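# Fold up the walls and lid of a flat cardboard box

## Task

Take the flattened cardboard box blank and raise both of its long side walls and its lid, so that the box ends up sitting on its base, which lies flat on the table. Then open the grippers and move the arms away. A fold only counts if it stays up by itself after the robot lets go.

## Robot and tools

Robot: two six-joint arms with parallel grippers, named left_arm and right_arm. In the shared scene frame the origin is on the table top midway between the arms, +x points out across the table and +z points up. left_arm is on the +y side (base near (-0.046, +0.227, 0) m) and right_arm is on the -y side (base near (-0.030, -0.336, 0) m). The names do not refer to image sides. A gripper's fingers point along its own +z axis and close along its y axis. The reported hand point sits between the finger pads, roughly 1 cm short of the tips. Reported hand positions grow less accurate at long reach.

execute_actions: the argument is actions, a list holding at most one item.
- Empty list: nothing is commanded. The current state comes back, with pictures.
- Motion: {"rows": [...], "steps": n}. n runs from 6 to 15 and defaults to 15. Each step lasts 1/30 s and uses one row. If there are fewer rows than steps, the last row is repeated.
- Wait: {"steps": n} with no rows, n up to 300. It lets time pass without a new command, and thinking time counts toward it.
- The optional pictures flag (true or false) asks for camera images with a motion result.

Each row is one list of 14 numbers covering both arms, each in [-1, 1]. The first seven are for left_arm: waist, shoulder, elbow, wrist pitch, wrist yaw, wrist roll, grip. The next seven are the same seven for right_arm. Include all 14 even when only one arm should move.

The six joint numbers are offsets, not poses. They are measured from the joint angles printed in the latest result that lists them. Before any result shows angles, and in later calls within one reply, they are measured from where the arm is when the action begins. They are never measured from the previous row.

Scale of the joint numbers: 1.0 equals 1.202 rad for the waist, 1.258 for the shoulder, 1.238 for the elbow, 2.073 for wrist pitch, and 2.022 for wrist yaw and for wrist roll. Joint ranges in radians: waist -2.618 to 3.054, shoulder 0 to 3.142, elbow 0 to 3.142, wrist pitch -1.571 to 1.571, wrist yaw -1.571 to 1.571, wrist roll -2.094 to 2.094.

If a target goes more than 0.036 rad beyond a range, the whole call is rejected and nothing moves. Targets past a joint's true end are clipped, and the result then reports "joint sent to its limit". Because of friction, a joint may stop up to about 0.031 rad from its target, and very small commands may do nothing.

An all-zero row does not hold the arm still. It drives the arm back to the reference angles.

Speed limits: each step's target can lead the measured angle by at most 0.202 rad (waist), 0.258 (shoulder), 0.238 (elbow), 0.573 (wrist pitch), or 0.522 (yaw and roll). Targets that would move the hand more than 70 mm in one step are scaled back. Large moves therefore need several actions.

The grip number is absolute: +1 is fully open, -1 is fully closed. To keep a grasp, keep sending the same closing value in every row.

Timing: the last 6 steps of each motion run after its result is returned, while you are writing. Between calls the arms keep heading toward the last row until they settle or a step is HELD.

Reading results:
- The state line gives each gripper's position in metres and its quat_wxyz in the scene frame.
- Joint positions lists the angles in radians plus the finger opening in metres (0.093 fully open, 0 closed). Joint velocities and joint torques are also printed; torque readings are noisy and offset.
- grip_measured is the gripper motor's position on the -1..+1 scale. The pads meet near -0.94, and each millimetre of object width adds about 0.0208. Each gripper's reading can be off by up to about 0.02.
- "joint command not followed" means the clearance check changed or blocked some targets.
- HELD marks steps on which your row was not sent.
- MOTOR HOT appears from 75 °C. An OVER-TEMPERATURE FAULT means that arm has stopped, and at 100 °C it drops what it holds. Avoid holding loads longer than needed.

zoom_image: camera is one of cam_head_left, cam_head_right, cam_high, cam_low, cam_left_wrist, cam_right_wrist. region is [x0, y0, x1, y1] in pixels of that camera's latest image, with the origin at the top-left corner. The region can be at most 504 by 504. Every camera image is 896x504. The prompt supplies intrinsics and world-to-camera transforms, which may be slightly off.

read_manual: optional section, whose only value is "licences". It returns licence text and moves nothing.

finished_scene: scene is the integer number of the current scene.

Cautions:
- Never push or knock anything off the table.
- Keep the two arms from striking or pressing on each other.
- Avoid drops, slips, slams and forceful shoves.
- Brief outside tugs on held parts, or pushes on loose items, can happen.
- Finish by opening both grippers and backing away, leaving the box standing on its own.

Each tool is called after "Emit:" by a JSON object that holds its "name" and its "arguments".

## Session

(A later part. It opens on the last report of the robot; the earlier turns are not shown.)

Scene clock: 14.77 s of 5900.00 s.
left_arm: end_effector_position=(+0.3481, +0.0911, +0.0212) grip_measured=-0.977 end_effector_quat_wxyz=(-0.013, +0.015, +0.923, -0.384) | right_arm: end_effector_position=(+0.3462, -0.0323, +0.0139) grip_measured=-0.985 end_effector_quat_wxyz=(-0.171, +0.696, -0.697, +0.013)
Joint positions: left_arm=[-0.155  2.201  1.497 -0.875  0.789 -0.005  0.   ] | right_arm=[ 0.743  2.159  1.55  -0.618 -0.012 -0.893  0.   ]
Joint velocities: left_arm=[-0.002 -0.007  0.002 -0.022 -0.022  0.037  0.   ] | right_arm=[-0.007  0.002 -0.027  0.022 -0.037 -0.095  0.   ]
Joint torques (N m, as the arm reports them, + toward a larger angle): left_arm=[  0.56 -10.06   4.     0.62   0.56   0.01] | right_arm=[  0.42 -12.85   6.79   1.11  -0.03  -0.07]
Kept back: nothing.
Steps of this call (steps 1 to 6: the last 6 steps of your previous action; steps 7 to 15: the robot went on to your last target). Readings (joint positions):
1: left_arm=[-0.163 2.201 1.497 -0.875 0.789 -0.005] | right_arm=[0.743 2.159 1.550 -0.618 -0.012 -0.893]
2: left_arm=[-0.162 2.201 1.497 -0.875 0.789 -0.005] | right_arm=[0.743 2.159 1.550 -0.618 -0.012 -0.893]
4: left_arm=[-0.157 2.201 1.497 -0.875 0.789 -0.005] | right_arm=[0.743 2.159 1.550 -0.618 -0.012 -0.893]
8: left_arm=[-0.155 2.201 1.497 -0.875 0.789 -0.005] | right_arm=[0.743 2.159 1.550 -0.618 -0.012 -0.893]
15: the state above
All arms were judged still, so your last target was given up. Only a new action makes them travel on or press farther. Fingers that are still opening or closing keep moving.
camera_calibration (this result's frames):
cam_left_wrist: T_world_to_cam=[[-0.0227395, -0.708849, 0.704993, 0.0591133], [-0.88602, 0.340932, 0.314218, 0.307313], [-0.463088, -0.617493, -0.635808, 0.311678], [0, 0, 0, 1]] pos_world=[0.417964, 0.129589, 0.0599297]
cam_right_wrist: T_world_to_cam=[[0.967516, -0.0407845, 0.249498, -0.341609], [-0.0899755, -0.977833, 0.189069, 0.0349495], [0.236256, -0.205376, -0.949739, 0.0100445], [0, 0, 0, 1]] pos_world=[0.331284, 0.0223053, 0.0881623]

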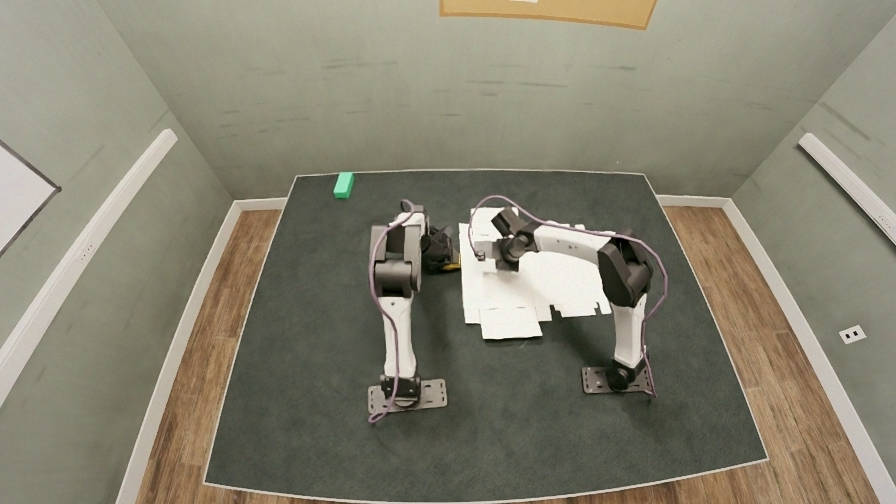

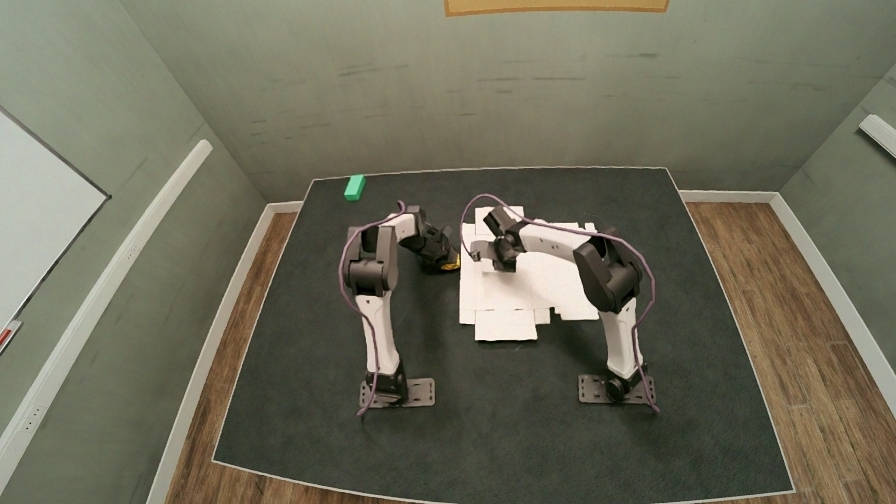

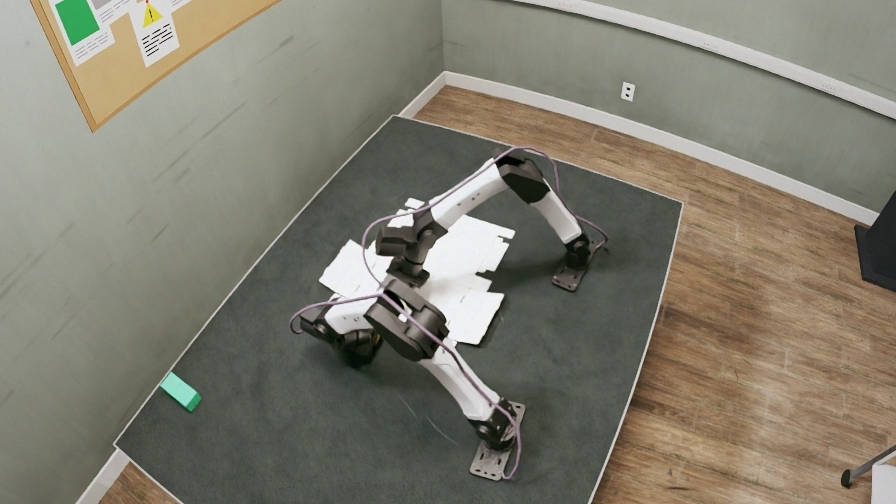

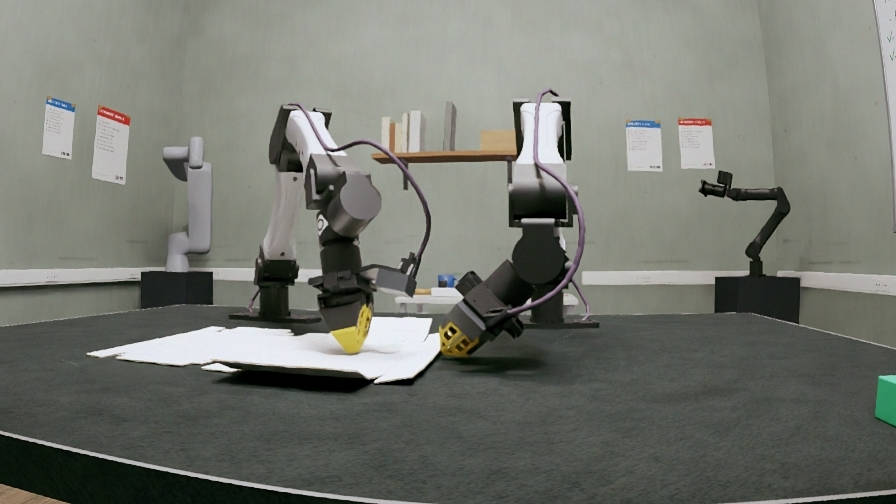

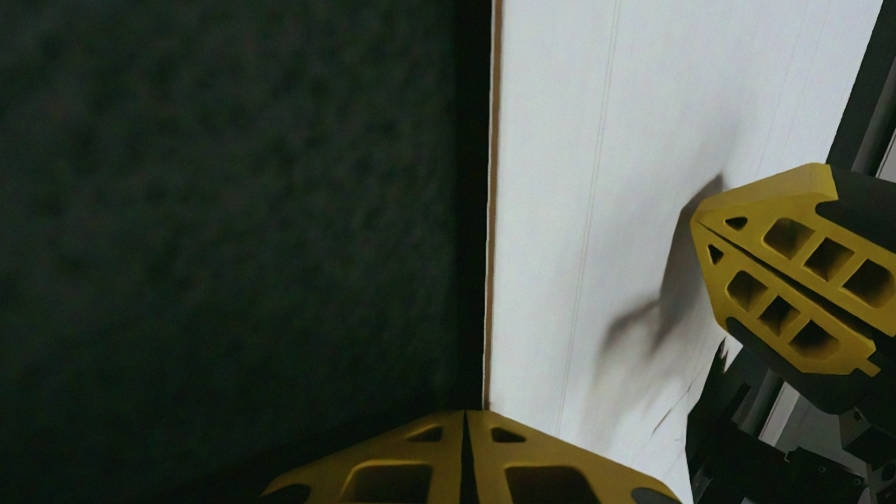

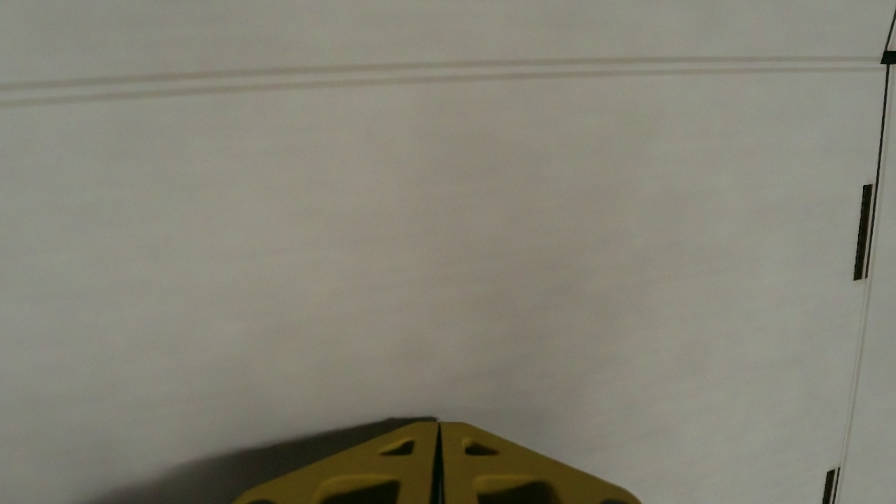

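Emit:
{"name": "execute_actions", "arguments": {"actions": [{"rows": [[0.0765, 0.02, -0.015, 0.02, 0.05, 0, -1, 0, 0.032, 0, 0, 0, 0, -1], [0.0765, 0.04, -0.03, 0.045, 0.09, 0, -1, 0, 0.032, 0, 0, 0, 0, -1], [0.0765, 0.0565, -0.044, 0.0646, 0.104, 0, -1, 0, 0.032, 0, 0, 0, 0, -1]], "steps": 15}]}}

Emit:
{"name": "execute_actions", "arguments": {"actions": [{"steps": 15}], "pictures": true}}

Scene clock: 17.27 s of 5900.00 s.
left_arm: end_effector_position=(+0.3637, +0.1133, +0.0191) grip_measured=-0.977 end_effector_quat_wxyz=(+0.014, -0.029, +0.885, -0.465) | right_arm: end_effector_position=(+0.3462, -0.0323, +0.0099) grip_measured=-0.985 end_effector_quat_wxyz=(-0.168, +0.696, -0.698, +0.012)
Joint positions: left_arm=[-0.052  2.249  1.465 -0.784  0.968 -0.005  0.   ] | right_arm=[ 0.743  2.169  1.55  -0.614 -0.012 -0.893  0.   ]
Joint velocities: left_arm=[-0.046 -0.007 -0.017  0.154  0.081 -0.022  0.   ] | right_arm=[-0.007  0.002 -0.012 -0.051 -0.007 -0.007  0.   ]
Joint torques (N m, as the arm reports them, + toward a larger angle): left_arm=[-0.71 -9.7   3.79  0.65  0.74  0.01] | right_arm=[  0.43 -10.27   6.77   1.07  -0.03  -0.07]
Steps of this call (steps 1 to 66: nothing new was sent; steps 67 to 75: the first 9 steps of this action). Readings (joint positions):
67: left_arm=[-0.146 2.202 1.497 -0.873 0.805 -0.005] | right_arm=[0.743 2.162 1.550 -0.618 -0.012 -0.893]
68: left_arm=[-0.131 2.205 1.494 -0.863 0.836 -0.005] | right_arm=[0.743 2.166 1.550 -0.616 -0.012 -0.893]
70: left_arm=[-0.089 2.221 1.482 -0.822 0.894 -0.005] | right_arm=[0.743 2.169 1.550 -0.615 -0.012 -0.893]
74: left_arm=[-0.052 2.249 1.466 -0.788 0.964 -0.005] | right_arm=[0.743 2.169 1.550 -0.614 -0.012 -0.893]
75: the state above

Scene clock: 17.77 s of 5900.00 s.
left_arm: end_effector_position=(+0.3662, +0.1097, +0.0211) grip_measured=-0.977 end_effector_quat_wxyz=(+0.022, -0.021, +0.881, -0.473) | right_arm: end_effector_position=(+0.3462, -0.0323, +0.0099) grip_measured=-0.985 end_effector_quat_wxyz=(-0.168, +0.696, -0.698, +0.012)
Joint positions: left_arm=[-0.057  2.249  1.463 -0.761  0.986 -0.005  0.   ] | right_arm=[ 0.743  2.169  1.55  -0.614 -0.012 -0.893  0.   ]
Joint velocities: left_arm=[ 0.007 -0.007  0.002 -0.11   0.022  0.007  0.   ] | right_arm=[ 0.002 -0.017  0.022  0.022  0.022  0.007  0.   ]
Joint torques (N m, as the arm reports them, + toward a larger angle): left_arm=[-0.37 -9.67  3.52  0.67  0.76  0.01] | right_arm=[  0.42 -10.3    6.75   1.06  -0.03  -0.06]
Kept back: nothing.
Steps of this call (steps 1 to 6: the last 6 steps of your previous action; steps 7 to 15: the robot went on to your last target). Readings (joint positions):
1: left_arm=[-0.054 2.249 1.464 -0.779 0.972 -0.005] | right_arm=[0.743 2.169 1.550 -0.614 -0.012 -0.893]
2: left_arm=[-0.055 2.249 1.463 -0.775 0.975 -0.005] | right_arm=[0.743 2.169 1.550 -0.614 -0.012 -0.893]
4: left_arm=[-0.057 2.249 1.463 -0.770 0.979 -0.005] | right_arm=[0.743 2.169 1.550 -0.614 -0.012 -0.893]
8: left_arm=[-0.057 2.249 1.463 -0.764 0.984 -0.005] | right_arm=[0.743 2.169 1.550 -0.614 -0.012 -0.893]
15: the state above
camera_calibration (this result's frames):
cam_left_wrist: T_world_to_cam=[[0.0126481, -0.557456, 0.83011, 0.0405782], [-0.926156, 0.306411, 0.21988, 0.337544], [-0.376928, -0.771593, -0.512416, 0.3143], [0, 0, 0, 1]] pos_world=[0.430574, 0.161705, 0.0531488]
cam_right_wrist: T_world_to_cam=[[0.968549, -0.039959, 0.245594, -0.340876], [-0.0891792, -0.977196, 0.192703, 0.0354229], [0.232293, -0.208544, -0.950026, 0.00744231], [0, 0, 0, 1]] pos_world=[0.331585, 0.0225462, 0.0839613]

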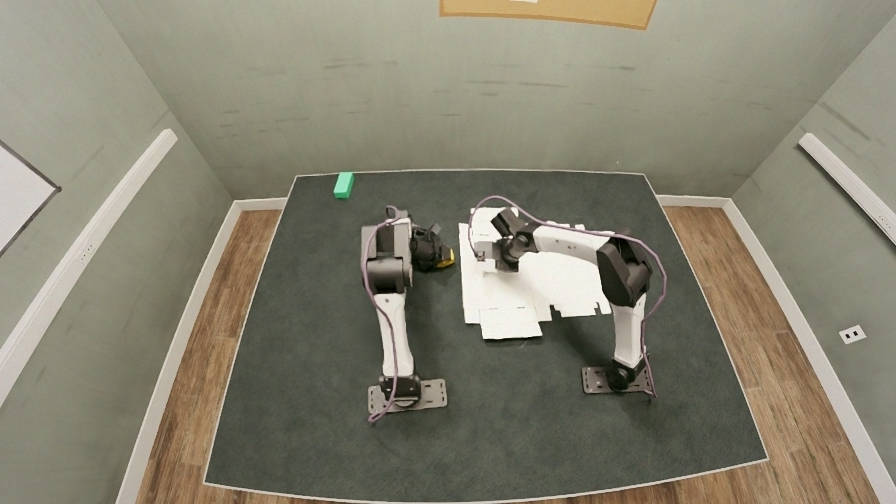

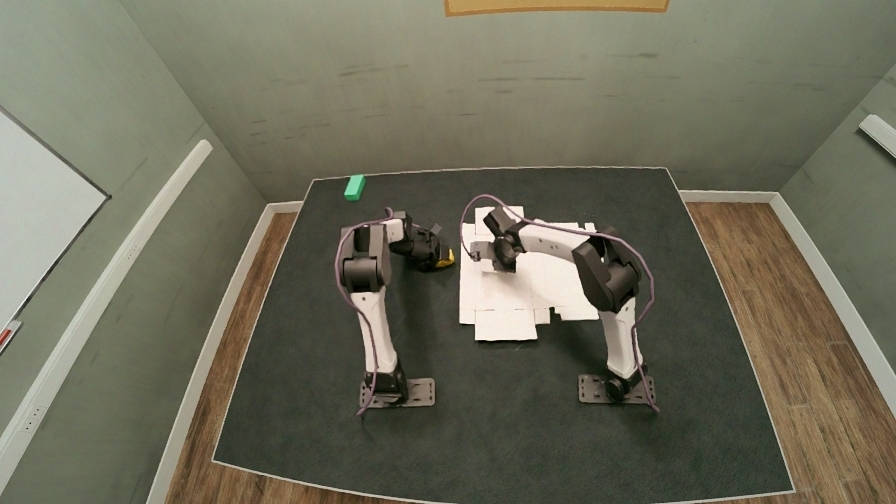

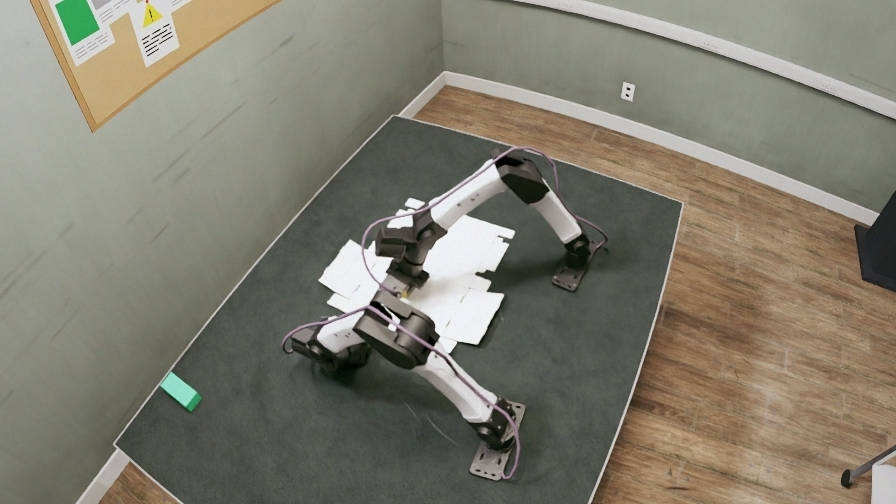

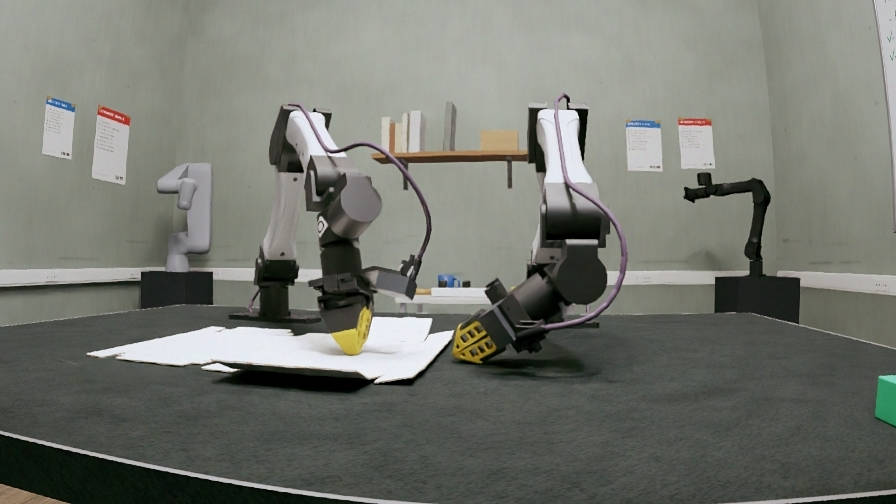

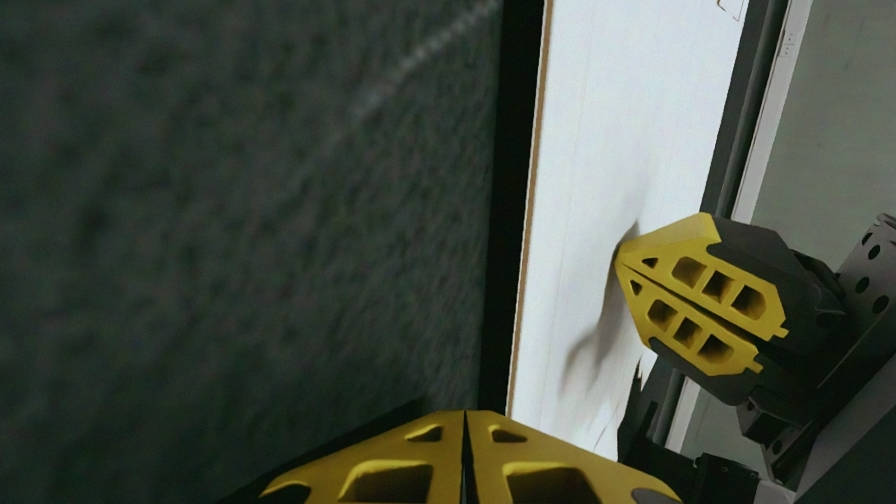

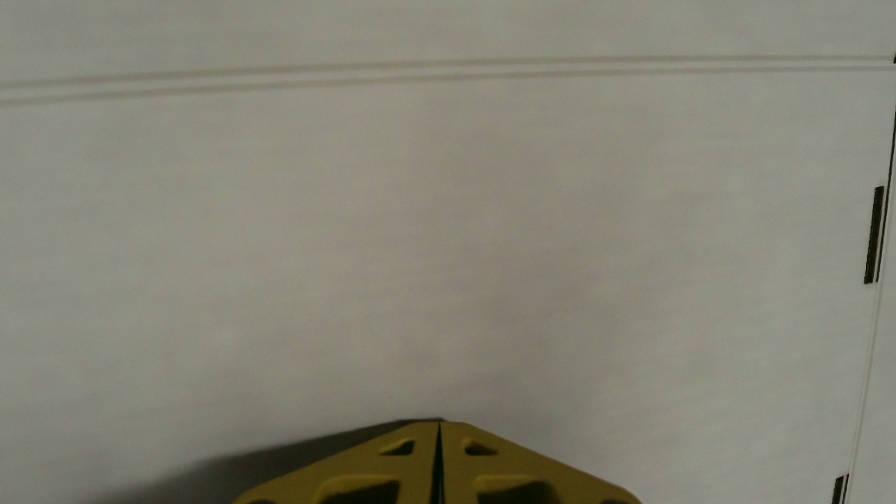

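Emit:
{"name": "zoom_image", "arguments": {"camera": "cam_low", "region": [320, 300, 580, 400]}}

Region (320, 300, 580, 400) of cam_low's 896x504 image, scaled by 1.938, with more detail than that image has; it fills the top 194 rows of this view, and the rest is white.

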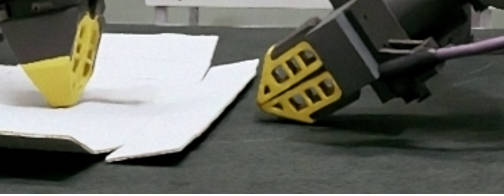

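Emit:
{"name": "execute_actions", "arguments": {"actions": [{"rows": [[0, 0, 0, 0, -0.03, 0, -1, 0, 0, 0, 0, 0, 0, -1], [0, 0, 0, 0, -0.0445, 0, -1, 0, 0, 0, 0, 0, 0, -1], [0, 0, 0, 0, -0.0445, 0, -1, 0, 0, 0, 0, 0, 0, -1], [0, 0, 0, 0, -0.0445, 0, -1, 0, 0, 0, 0, 0, 0, -1], [-0.02, 0, 0, 0, -0.0445, 0, -1, 0, 0, 0, 0, 0, 0, -1], [-0.04, 0, 0, 0, -0.0445, 0, -1, 0, 0, 0, 0, 0, 0, -1], [-0.06, 0, 0, 0, -0.0445, 0, -1, 0, 0, 0, 0, 0, 0, -1], [-0.08, 0, 0, 0, -0.0445, 0, -1, 0, 0, 0, 0, 0, 0, -1], [-0.10, 0, 0, 0, -0.0445, 0, -1, 0, 0, 0, 0, 0, 0, -1]], "steps": 15}]}}

Emit:
{"name": "execute_actions", "arguments": {"actions": [{"steps": 12}], "pictures": true}}

Scene clock: 20.20 s of 5900.00 s.
left_arm: end_effector_position=(+0.3631, +0.1006, +0.0168) grip_measured=-0.977 end_effector_quat_wxyz=(+0.018, -0.004, +0.893, -0.450) | right_arm: end_effector_position=(+0.3463, -0.0322, +0.0104) grip_measured=-0.985 end_effector_quat_wxyz=(-0.169, +0.696, -0.697, +0.013)
Joint positions: left_arm=[-0.091  2.241  1.463 -0.759  0.933 -0.005  0.   ] | right_arm=[ 0.743  2.168  1.55  -0.614 -0.012 -0.893  0.   ]
Joint velocities: left_arm=[-0.481 -0.042  0.007 -0.037 -0.154 -0.037  0.   ] | right_arm=[-0.002 -0.012 -0.022  0.081 -0.007 -0.051  0.   ]
Joint torques (N m, as the arm reports them, + toward a larger angle): left_arm=[ -5.09 -10.7    5.32   0.43   0.44   0.02] | right_arm=[  0.41 -12.77   6.76   1.11  -0.03  -0.06]
Steps of this call (steps 1 to 15: the robot went on to your last target; steps 16 to 64: nothing new was sent; steps 65 to 73: the first 9 steps of this action). Readings (joint positions):
65: left_arm=[-0.057 2.249 1.463 -0.760 0.980 -0.005] | right_arm=[0.743 2.168 1.550 -0.614 -0.012 -0.893]
66: left_arm=[-0.057 2.249 1.463 -0.760 0.967 -0.005] | right_arm=[0.743 2.168 1.550 -0.614 -0.012 -0.893]
68: left_arm=[-0.057 2.249 1.463 -0.760 0.962 -0.005] | right_arm=[0.743 2.168 1.550 -0.614 -0.012 -0.893]
72: left_arm=[-0.076 2.243 1.463 -0.760 0.939 -0.005] | right_arm=[0.743 2.168 1.550 -0.614 -0.012 -0.893]
73: the state above

Scene clock: 20.60 s of 5900.00 s.
left_arm: end_effector_position=(+0.3574, +0.0819, +0.0162) grip_measured=-0.977 end_effector_quat_wxyz=(+0.012, +0.021, +0.898, -0.439) | right_arm: end_effector_position=(+0.3466, -0.0354, +0.0104) grip_measured=-0.985 end_effector_quat_wxyz=(-0.165, +0.695, -0.699, +0.017)
Joint positions: left_arm=[-0.144  2.235  1.463 -0.756  0.909 -0.005  0.   ] | right_arm=[ 0.741  2.166  1.55  -0.622 -0.003 -0.893  0.   ]
Joint velocities: left_arm=[ 0.002 -0.012  0.002 -0.022  0.007 -0.022  0.   ] | right_arm=[-0.012 -0.012 -0.022  0.037 -0.022 -0.051  0.   ]
Joint torques (N m, as the arm reports them, + toward a larger angle): left_arm=[ -2.9  -10.29   5.3    0.46   0.4    0.01] | right_arm=[  0.65 -12.62   6.74   1.18  -0.12  -0.06]
Kept back: nothing.
Steps of this call (steps 1 to 6: the last 6 steps of your previous action; steps 7 to 12: the robot went on to your last target). Readings (joint positions):
1: left_arm=[-0.110 2.240 1.463 -0.759 0.930 -0.005] | right_arm=[0.743 2.168 1.550 -0.614 -0.012 -0.893]
2: left_arm=[-0.129 2.240 1.463 -0.758 0.927 -0.005] | right_arm=[0.743 2.168 1.550 -0.614 -0.012 -0.893]
4: left_arm=[-0.143 2.235 1.463 -0.756 0.910 -0.005] | right_arm=[0.741 2.166 1.550 -0.622 -0.004 -0.893]
8: left_arm=[-0.144 2.235 1.463 -0.756 0.909 -0.005] | right_arm=[0.741 2.166 1.550 -0.622 -0.003 -0.893]
12: the state above
camera_calibration (this result's frames):
cam_left_wrist: T_world_to_cam=[[-0.0522405, -0.618538, 0.784017, 0.0582096], [-0.901984, 0.366173, 0.228785, 0.325263], [-0.428598, -0.695219, -0.57704, 0.300189], [0, 0, 0, 1]] pos_world=[0.425083, 0.125599, 0.0531683]
cam_right_wrist: T_world_to_cam=[[0.968149, -0.0428702, 0.246678, -0.341545], [-0.0947414, -0.9747, 0.202443, 0.034159], [0.231758, -0.219365, -0.947717, 0.00698021], [0, 0, 0, 1]] pos_world=[0.332285, 0.0201839, 0.0839516]

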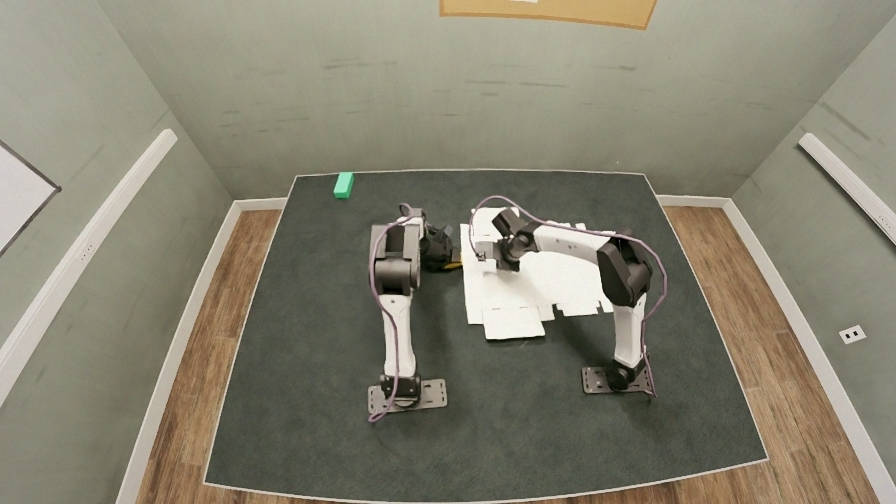

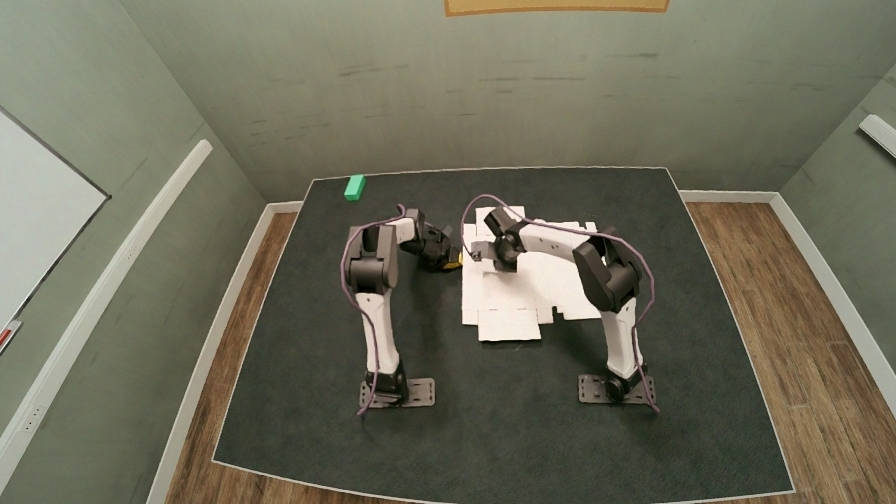

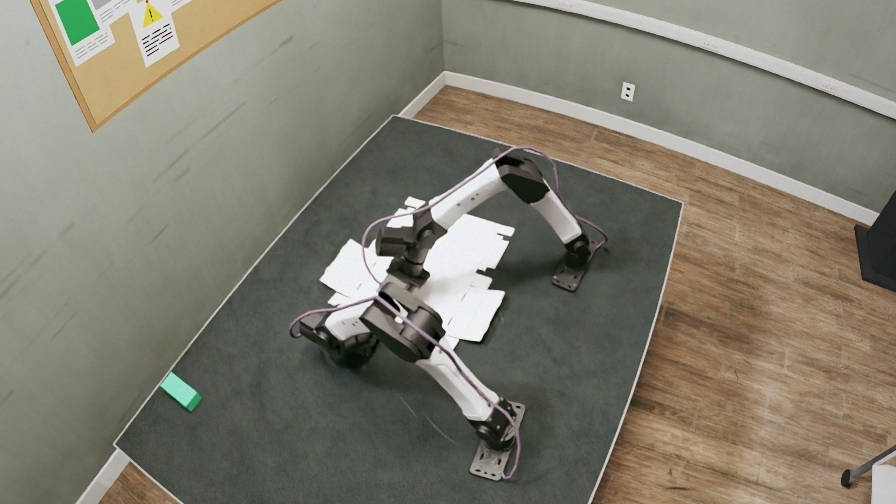

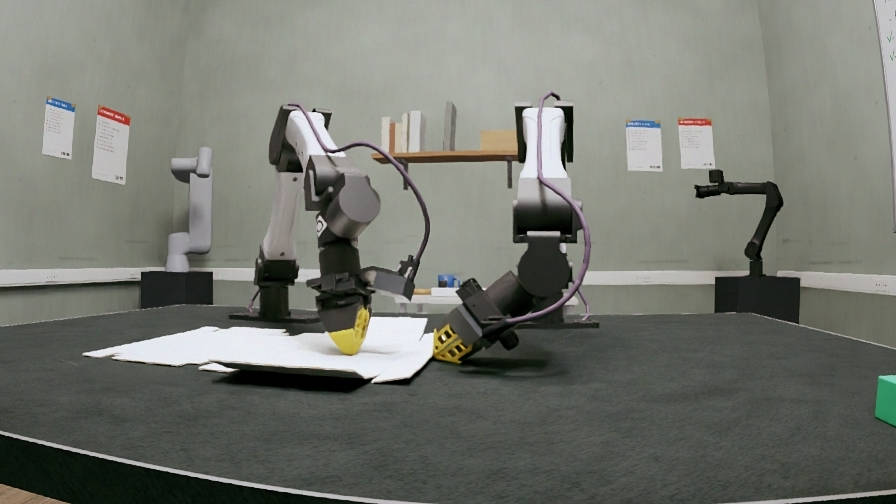

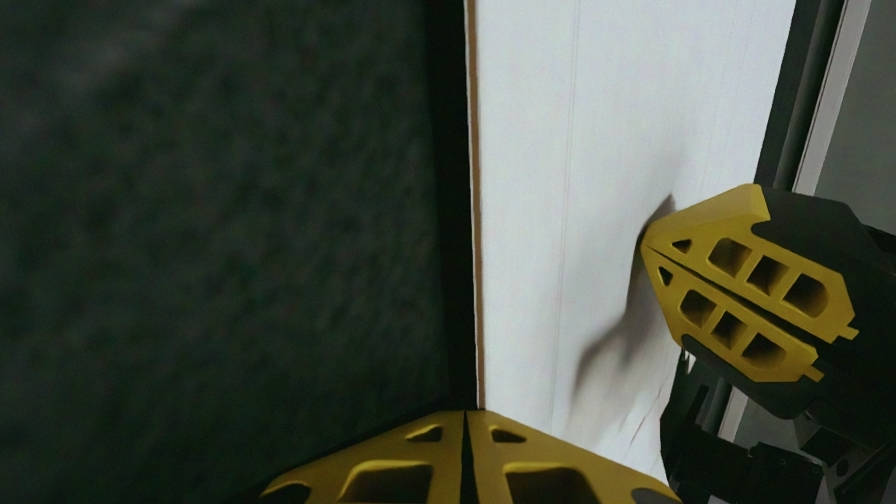

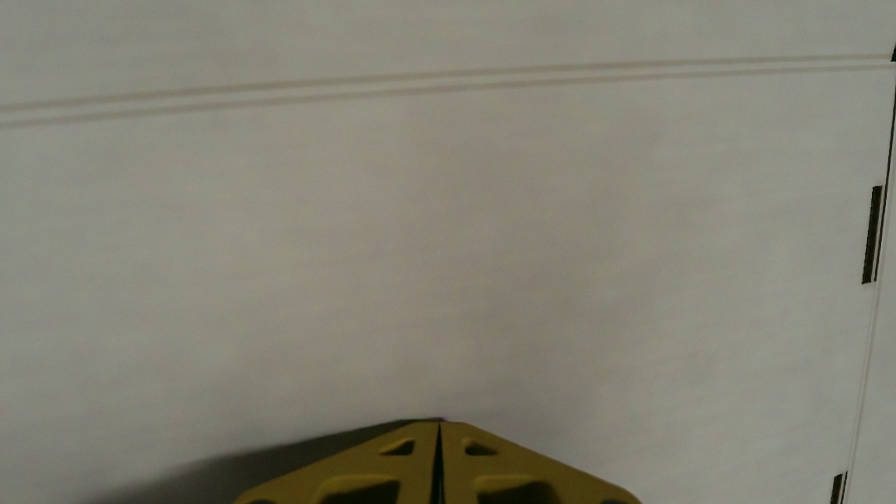

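Emit:
{"name": "zoom_image", "arguments": {"camera": "cam_low", "region": [330, 310, 550, 400]}}

Region (330, 310, 550, 400) of cam_low's 896x504 image, scaled by 2.291, with more detail than that image has; it fills the top 206 rows of this view, and the rest is white.

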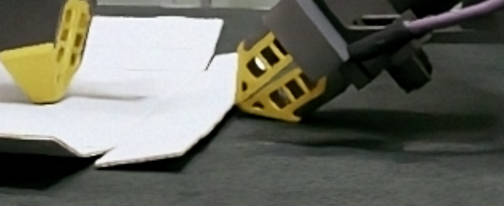

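Emit:
{"name": "execute_actions", "arguments": {"actions": [{"rows": [[0.04, -0.08, 0.0, 0, -0.03, 0, -0.5, 0, 0.03, 0, 0, 0, 0, -1], [0.05, -0.08, 0.02, -0.03, -0.06, 0, 0.1, 0, 0.03, 0, 0, 0, 0, -1]], "steps": 15}]}}

Emit:
{"name": "execute_actions", "arguments": {"actions": [{"steps": 15}]}}

Scene clock: 27.13 s of 5900.00 s.
left_arm: end_effector_position=(+0.3722, +0.1179, +0.0443) grip_measured=+0.097 end_effector_quat_wxyz=(+0.060, +0.006, +0.916, -0.397) | right_arm: end_effector_position=(+0.3466, -0.0356, +0.0104) grip_measured=-0.985 end_effector_quat_wxyz=(-0.165, +0.695, -0.699, +0.017)
Joint positions: left_arm=[-0.079  2.139  1.474 -0.786  0.82  -0.006  0.05 ] | right_arm=[ 0.741  2.166  1.55  -0.623 -0.002 -0.893  0.   ]
Joint velocities: left_arm=[ 0.022 -0.012  0.017 -0.11  -0.154 -0.037 -0.001] | right_arm=[-0.007 -0.002  0.002  0.022  0.007 -0.037  0.   ]
Joint torques (N m, as the arm reports them, + toward a larger angle): left_arm=[ -0.11 -11.52   6.63   0.38   0.5    0.01] | right_arm=[ 0.4  -9.67  6.78  1.1  -0.03 -0.06]
Steps of this call (steps 1 to 30: the robot went on to your last target; steps 31 to 90: nothing new was sent; then 3.23 s passed at rest; steps 91 to 99: the first 9 steps of this action). Readings (joint positions):
91: left_arm=[-0.138 2.224 1.463 -0.755 0.908 -0.005] | right_arm=[0.741 2.166 1.550 -0.623 -0.003 -0.893]
92: left_arm=[-0.131 2.208 1.463 -0.767 0.899 -0.006] | right_arm=[0.741 2.166 1.550 -0.623 -0.002 -0.893]
94: left_arm=[-0.110 2.168 1.463 -0.779 0.865 -0.006] | right_arm=[0.741 2.166 1.550 -0.623 -0.002 -0.893]
98: left_arm=[-0.080 2.139 1.474 -0.785 0.826 -0.006] | right_arm=[0.741 2.166 1.550 -0.623 -0.002 -0.893]
99: the state above

Scene clock: 27.63 s of 5900.00 s.
left_arm: end_effector_position=(+0.3698, +0.1202, +0.0414) grip_measured=+0.097 end_effector_quat_wxyz=(+0.054, +0.003, +0.920, -0.387) | right_arm: end_effector_position=(+0.3466, -0.0356, +0.0104) grip_measured=-0.985 end_effector_quat_wxyz=(-0.165, +0.695, -0.699, +0.017)
Joint positions: left_arm=[-0.08   2.139  1.474 -0.8    0.798 -0.006  0.05 ] | right_arm=[ 0.741  2.166  1.55  -0.623 -0.002 -0.893  0.   ]
Joint velocities: left_arm=[-0.002 -0.007  0.007  0.022 -0.081  0.007 -0.   ] | right_arm=[ 0.007 -0.007  0.002 -0.022 -0.007 -0.051  0.   ]
Joint torques (N m, as the arm reports them, + toward a larger angle): left_arm=[ -0.23 -11.37   6.73   0.4    0.42   0.02] | right_arm=[ 0.43 -9.63  6.75  1.1  -0.03 -0.07]
Kept back: nothing.
Steps of this call (steps 1 to 6: the last 6 steps of your previous action; steps 7 to 15: the robot went on to your last target). Readings (joint positions):
1: left_arm=[-0.079 2.139 1.474 -0.789 0.815 -0.006] | right_arm=[0.741 2.166 1.550 -0.623 -0.002 -0.893]
2: left_arm=[-0.080 2.139 1.474 -0.793 0.811 -0.006] | right_arm=[0.741 2.166 1.550 -0.623 -0.002 -0.893]
4: left_arm=[-0.080 2.139 1.474 -0.795 0.806 -0.006] | right_arm=[0.741 2.166 1.550 -0.623 -0.002 -0.893]
8: left_arm=[-0.080 2.139 1.474 -0.798 0.801 -0.006] | right_arm=[0.741 2.166 1.550 -0.623 -0.002 -0.893]
15: the state above

Emit:
{"name": "execute_actions", "arguments": {"actions": [{"rows": [[-0.02, 0.036, 0, 0, 0, 0, 0.1, 0, 0.03, 0, 0, 0, 0, -1], [-0.05, 0.036, 0, 0, 0, 0, 0.1, 0, 0.03, 0, 0, 0, 0, -1]], "steps": 15}]}}

Emit:
{"name": "execute_actions", "arguments": {"actions": [{"steps": 10}], "pictures": true}}

Scene clock: 28.43 s of 5900.00 s.
left_arm: end_effector_position=(+0.3627, +0.1007, +0.0323) grip_measured=+0.097 end_effector_quat_wxyz=(+0.035, +0.022, +0.922, -0.386) | right_arm: end_effector_position=(+0.3466, -0.0356, +0.0104) grip_measured=-0.985 end_effector_quat_wxyz=(-0.165, +0.695, -0.699, +0.017)
Joint positions: left_arm=[-0.129  2.161  1.475 -0.799  0.793 -0.005  0.05 ] | right_arm=[ 0.741  2.166  1.55  -0.623 -0.002 -0.893  0.   ]
Joint velocities: left_arm=[-0.032 -0.012  0.012  0.037  0.066  0.007 -0.   ] | right_arm=[ 0.012 -0.002 -0.017 -0.037  0.037  0.037  0.   ]
Joint torques (N m, as the arm reports them, + toward a larger angle): left_arm=[-0.72 -9.44  5.55  0.54  0.57 -0.01] | right_arm=[ 0.42 -9.63  6.77  1.09 -0.02 -0.07]
Steps of this call (steps 1 to 15: the robot went on to your last target; steps 16 to 24: the first 9 steps of this action). Readings (joint positions):
16: left_arm=[-0.081 2.142 1.474 -0.800 0.798 -0.006] | right_arm=[0.741 2.166 1.550 -0.623 -0.002 -0.893]
17: left_arm=[-0.087 2.145 1.474 -0.800 0.798 -0.006] | right_arm=[0.741 2.166 1.550 -0.623 -0.002 -0.893]
19: left_arm=[-0.111 2.158 1.474 -0.800 0.798 -0.006] | right_arm=[0.741 2.166 1.550 -0.623 -0.002 -0.893]
23: left_arm=[-0.128 2.161 1.475 -0.800 0.793 -0.005] | right_arm=[0.741 2.166 1.550 -0.623 -0.002 -0.893]
24: the state above

Scene clock: 28.77 s of 5900.00 s.
left_arm: end_effector_position=(+0.3627, +0.1005, +0.0323) grip_measured=+0.097 end_effector_quat_wxyz=(+0.035, +0.022, +0.922, -0.386) | right_arm: end_effector_position=(+0.3466, -0.0356, +0.0104) grip_measured=-0.985 end_effector_quat_wxyz=(-0.165, +0.695, -0.699, +0.017)
Joint positions: left_arm=[-0.129  2.161  1.475 -0.799  0.793 -0.005  0.05 ] | right_arm=[ 0.741  2.166  1.55  -0.623 -0.002 -0.893  0.   ]
Joint velocities: left_arm=[ 0.002 -0.002 -0.002  0.051  0.007  0.066  0.   ] | right_arm=[-0.002 -0.012 -0.012 -0.022 -0.007 -0.11   0.   ]
Joint torques (N m, as the arm reports them, + toward a larger angle): left_arm=[-0.84 -9.4   5.55  0.6   0.58 -0.01] | right_arm=[ 0.41 -9.66  6.75  1.09 -0.02 -0.06]
Kept back: nothing.
Steps of this call (steps 1 to 6: the last 6 steps of your previous action; steps 7 to 10: the robot went on to your last target). Readings (joint positions):
1: left_arm=[-0.129 2.161 1.475 -0.799 0.793 -0.005] | right_arm=[0.741 2.166 1.550 -0.623 -0.002 -0.893]
2: left_arm=[-0.129 2.161 1.475 -0.799 0.793 -0.005] | right_arm=[0.741 2.166 1.550 -0.623 -0.002 -0.893]
4: left_arm=[-0.129 2.161 1.475 -0.799 0.793 -0.005] | right_arm=[0.741 2.166 1.550 -0.623 -0.002 -0.893]
8: left_arm=[-0.129 2.161 1.475 -0.799 0.793 -0.005] | right_arm=[0.741 2.166 1.550 -0.623 -0.002 -0.893]
10: the state above
camera_calibration (this result's frames):
cam_left_wrist: T_world_to_cam=[[-0.0711085, -0.705425, 0.705209, 0.0755215], [-0.919588, 0.320236, 0.22761, 0.330558], [-0.386395, -0.632317, -0.671472, 0.306182], [0, 0, 0, 1]] pos_world=[0.427655, 0.141022, 0.0770961]
cam_right_wrist: T_world_to_cam=[[0.968101, -0.0429134, 0.246858, -0.341542], [-0.0950146, -0.974514, 0.20321, 0.0341086], [0.231846, -0.220183, -0.947506, 0.00685295], [0, 0, 0, 1]] pos_world=[0.332299, 0.0200915, 0.0838743]

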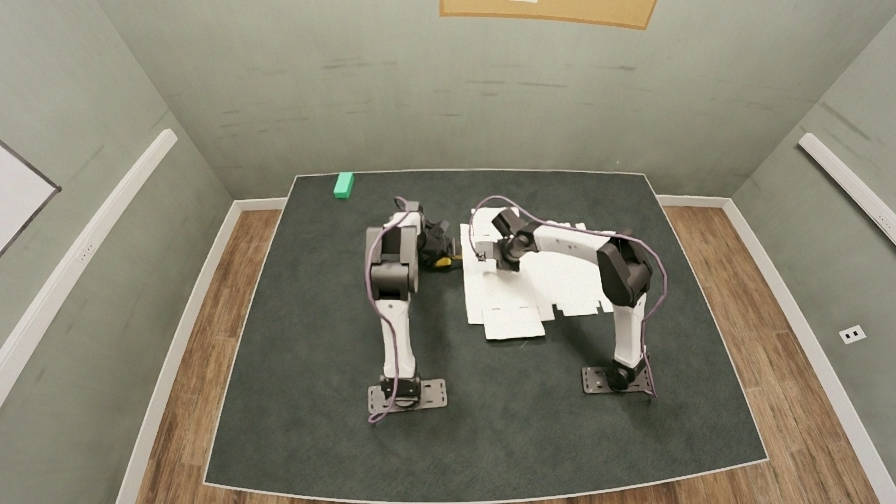

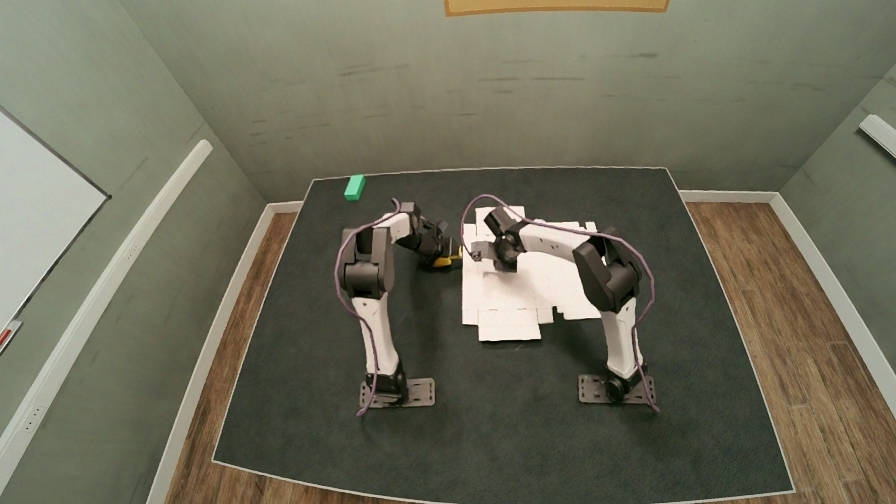

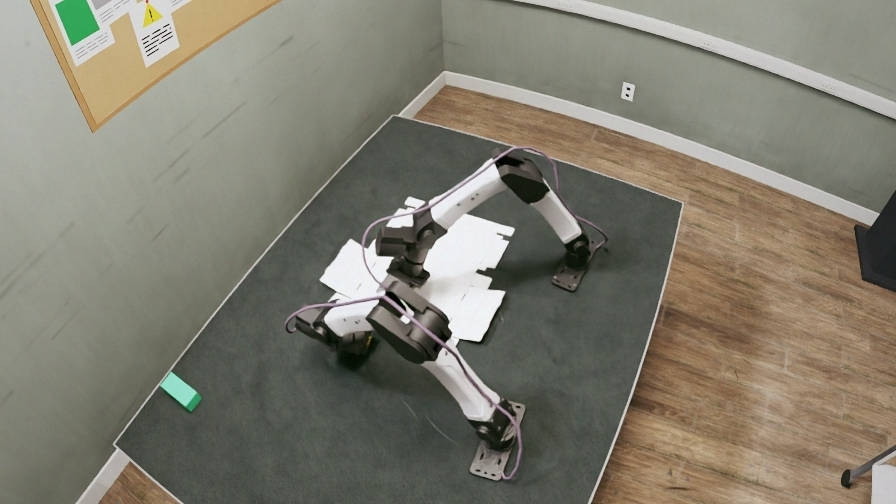

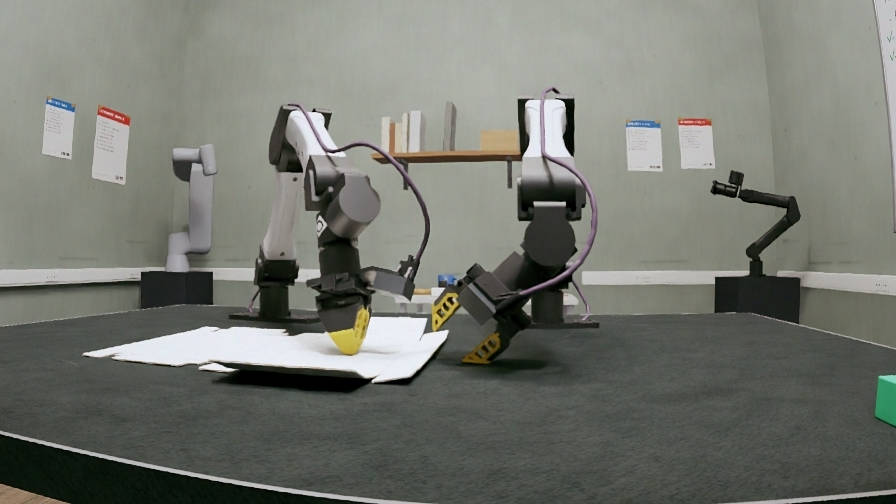

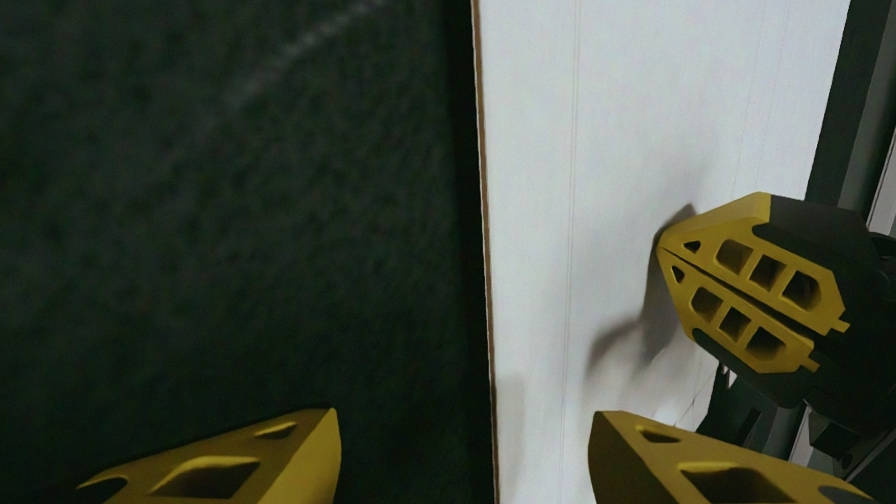

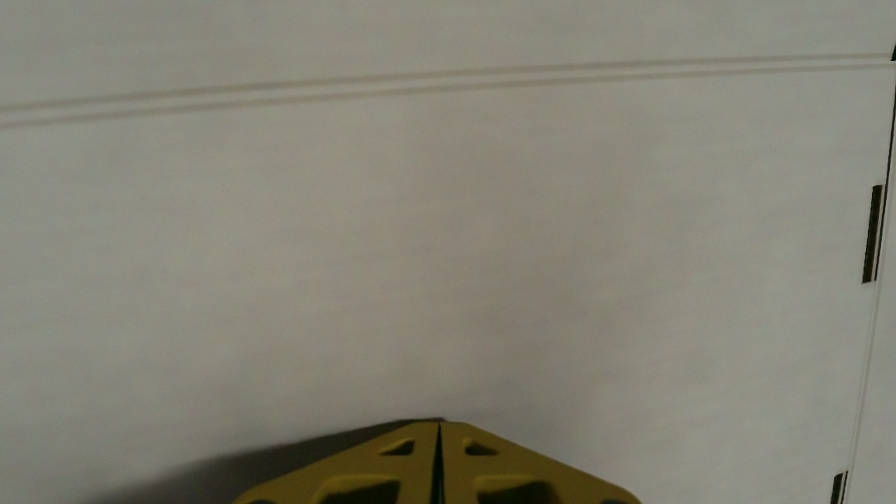

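Emit:
{"name": "zoom_image", "arguments": {"camera": "cam_low", "region": [330, 270, 550, 400]}}

Region (330, 270, 550, 400) of cam_low's 896x504 image, scaled by 2.291, with more detail than that image has; it fills the top 298 rows of this view, and the rest is white.

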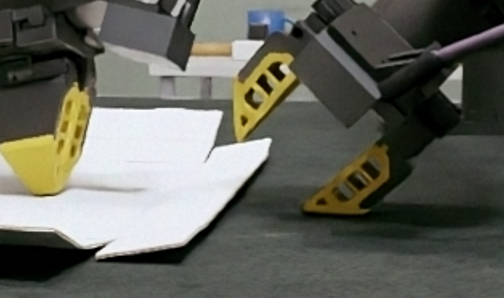

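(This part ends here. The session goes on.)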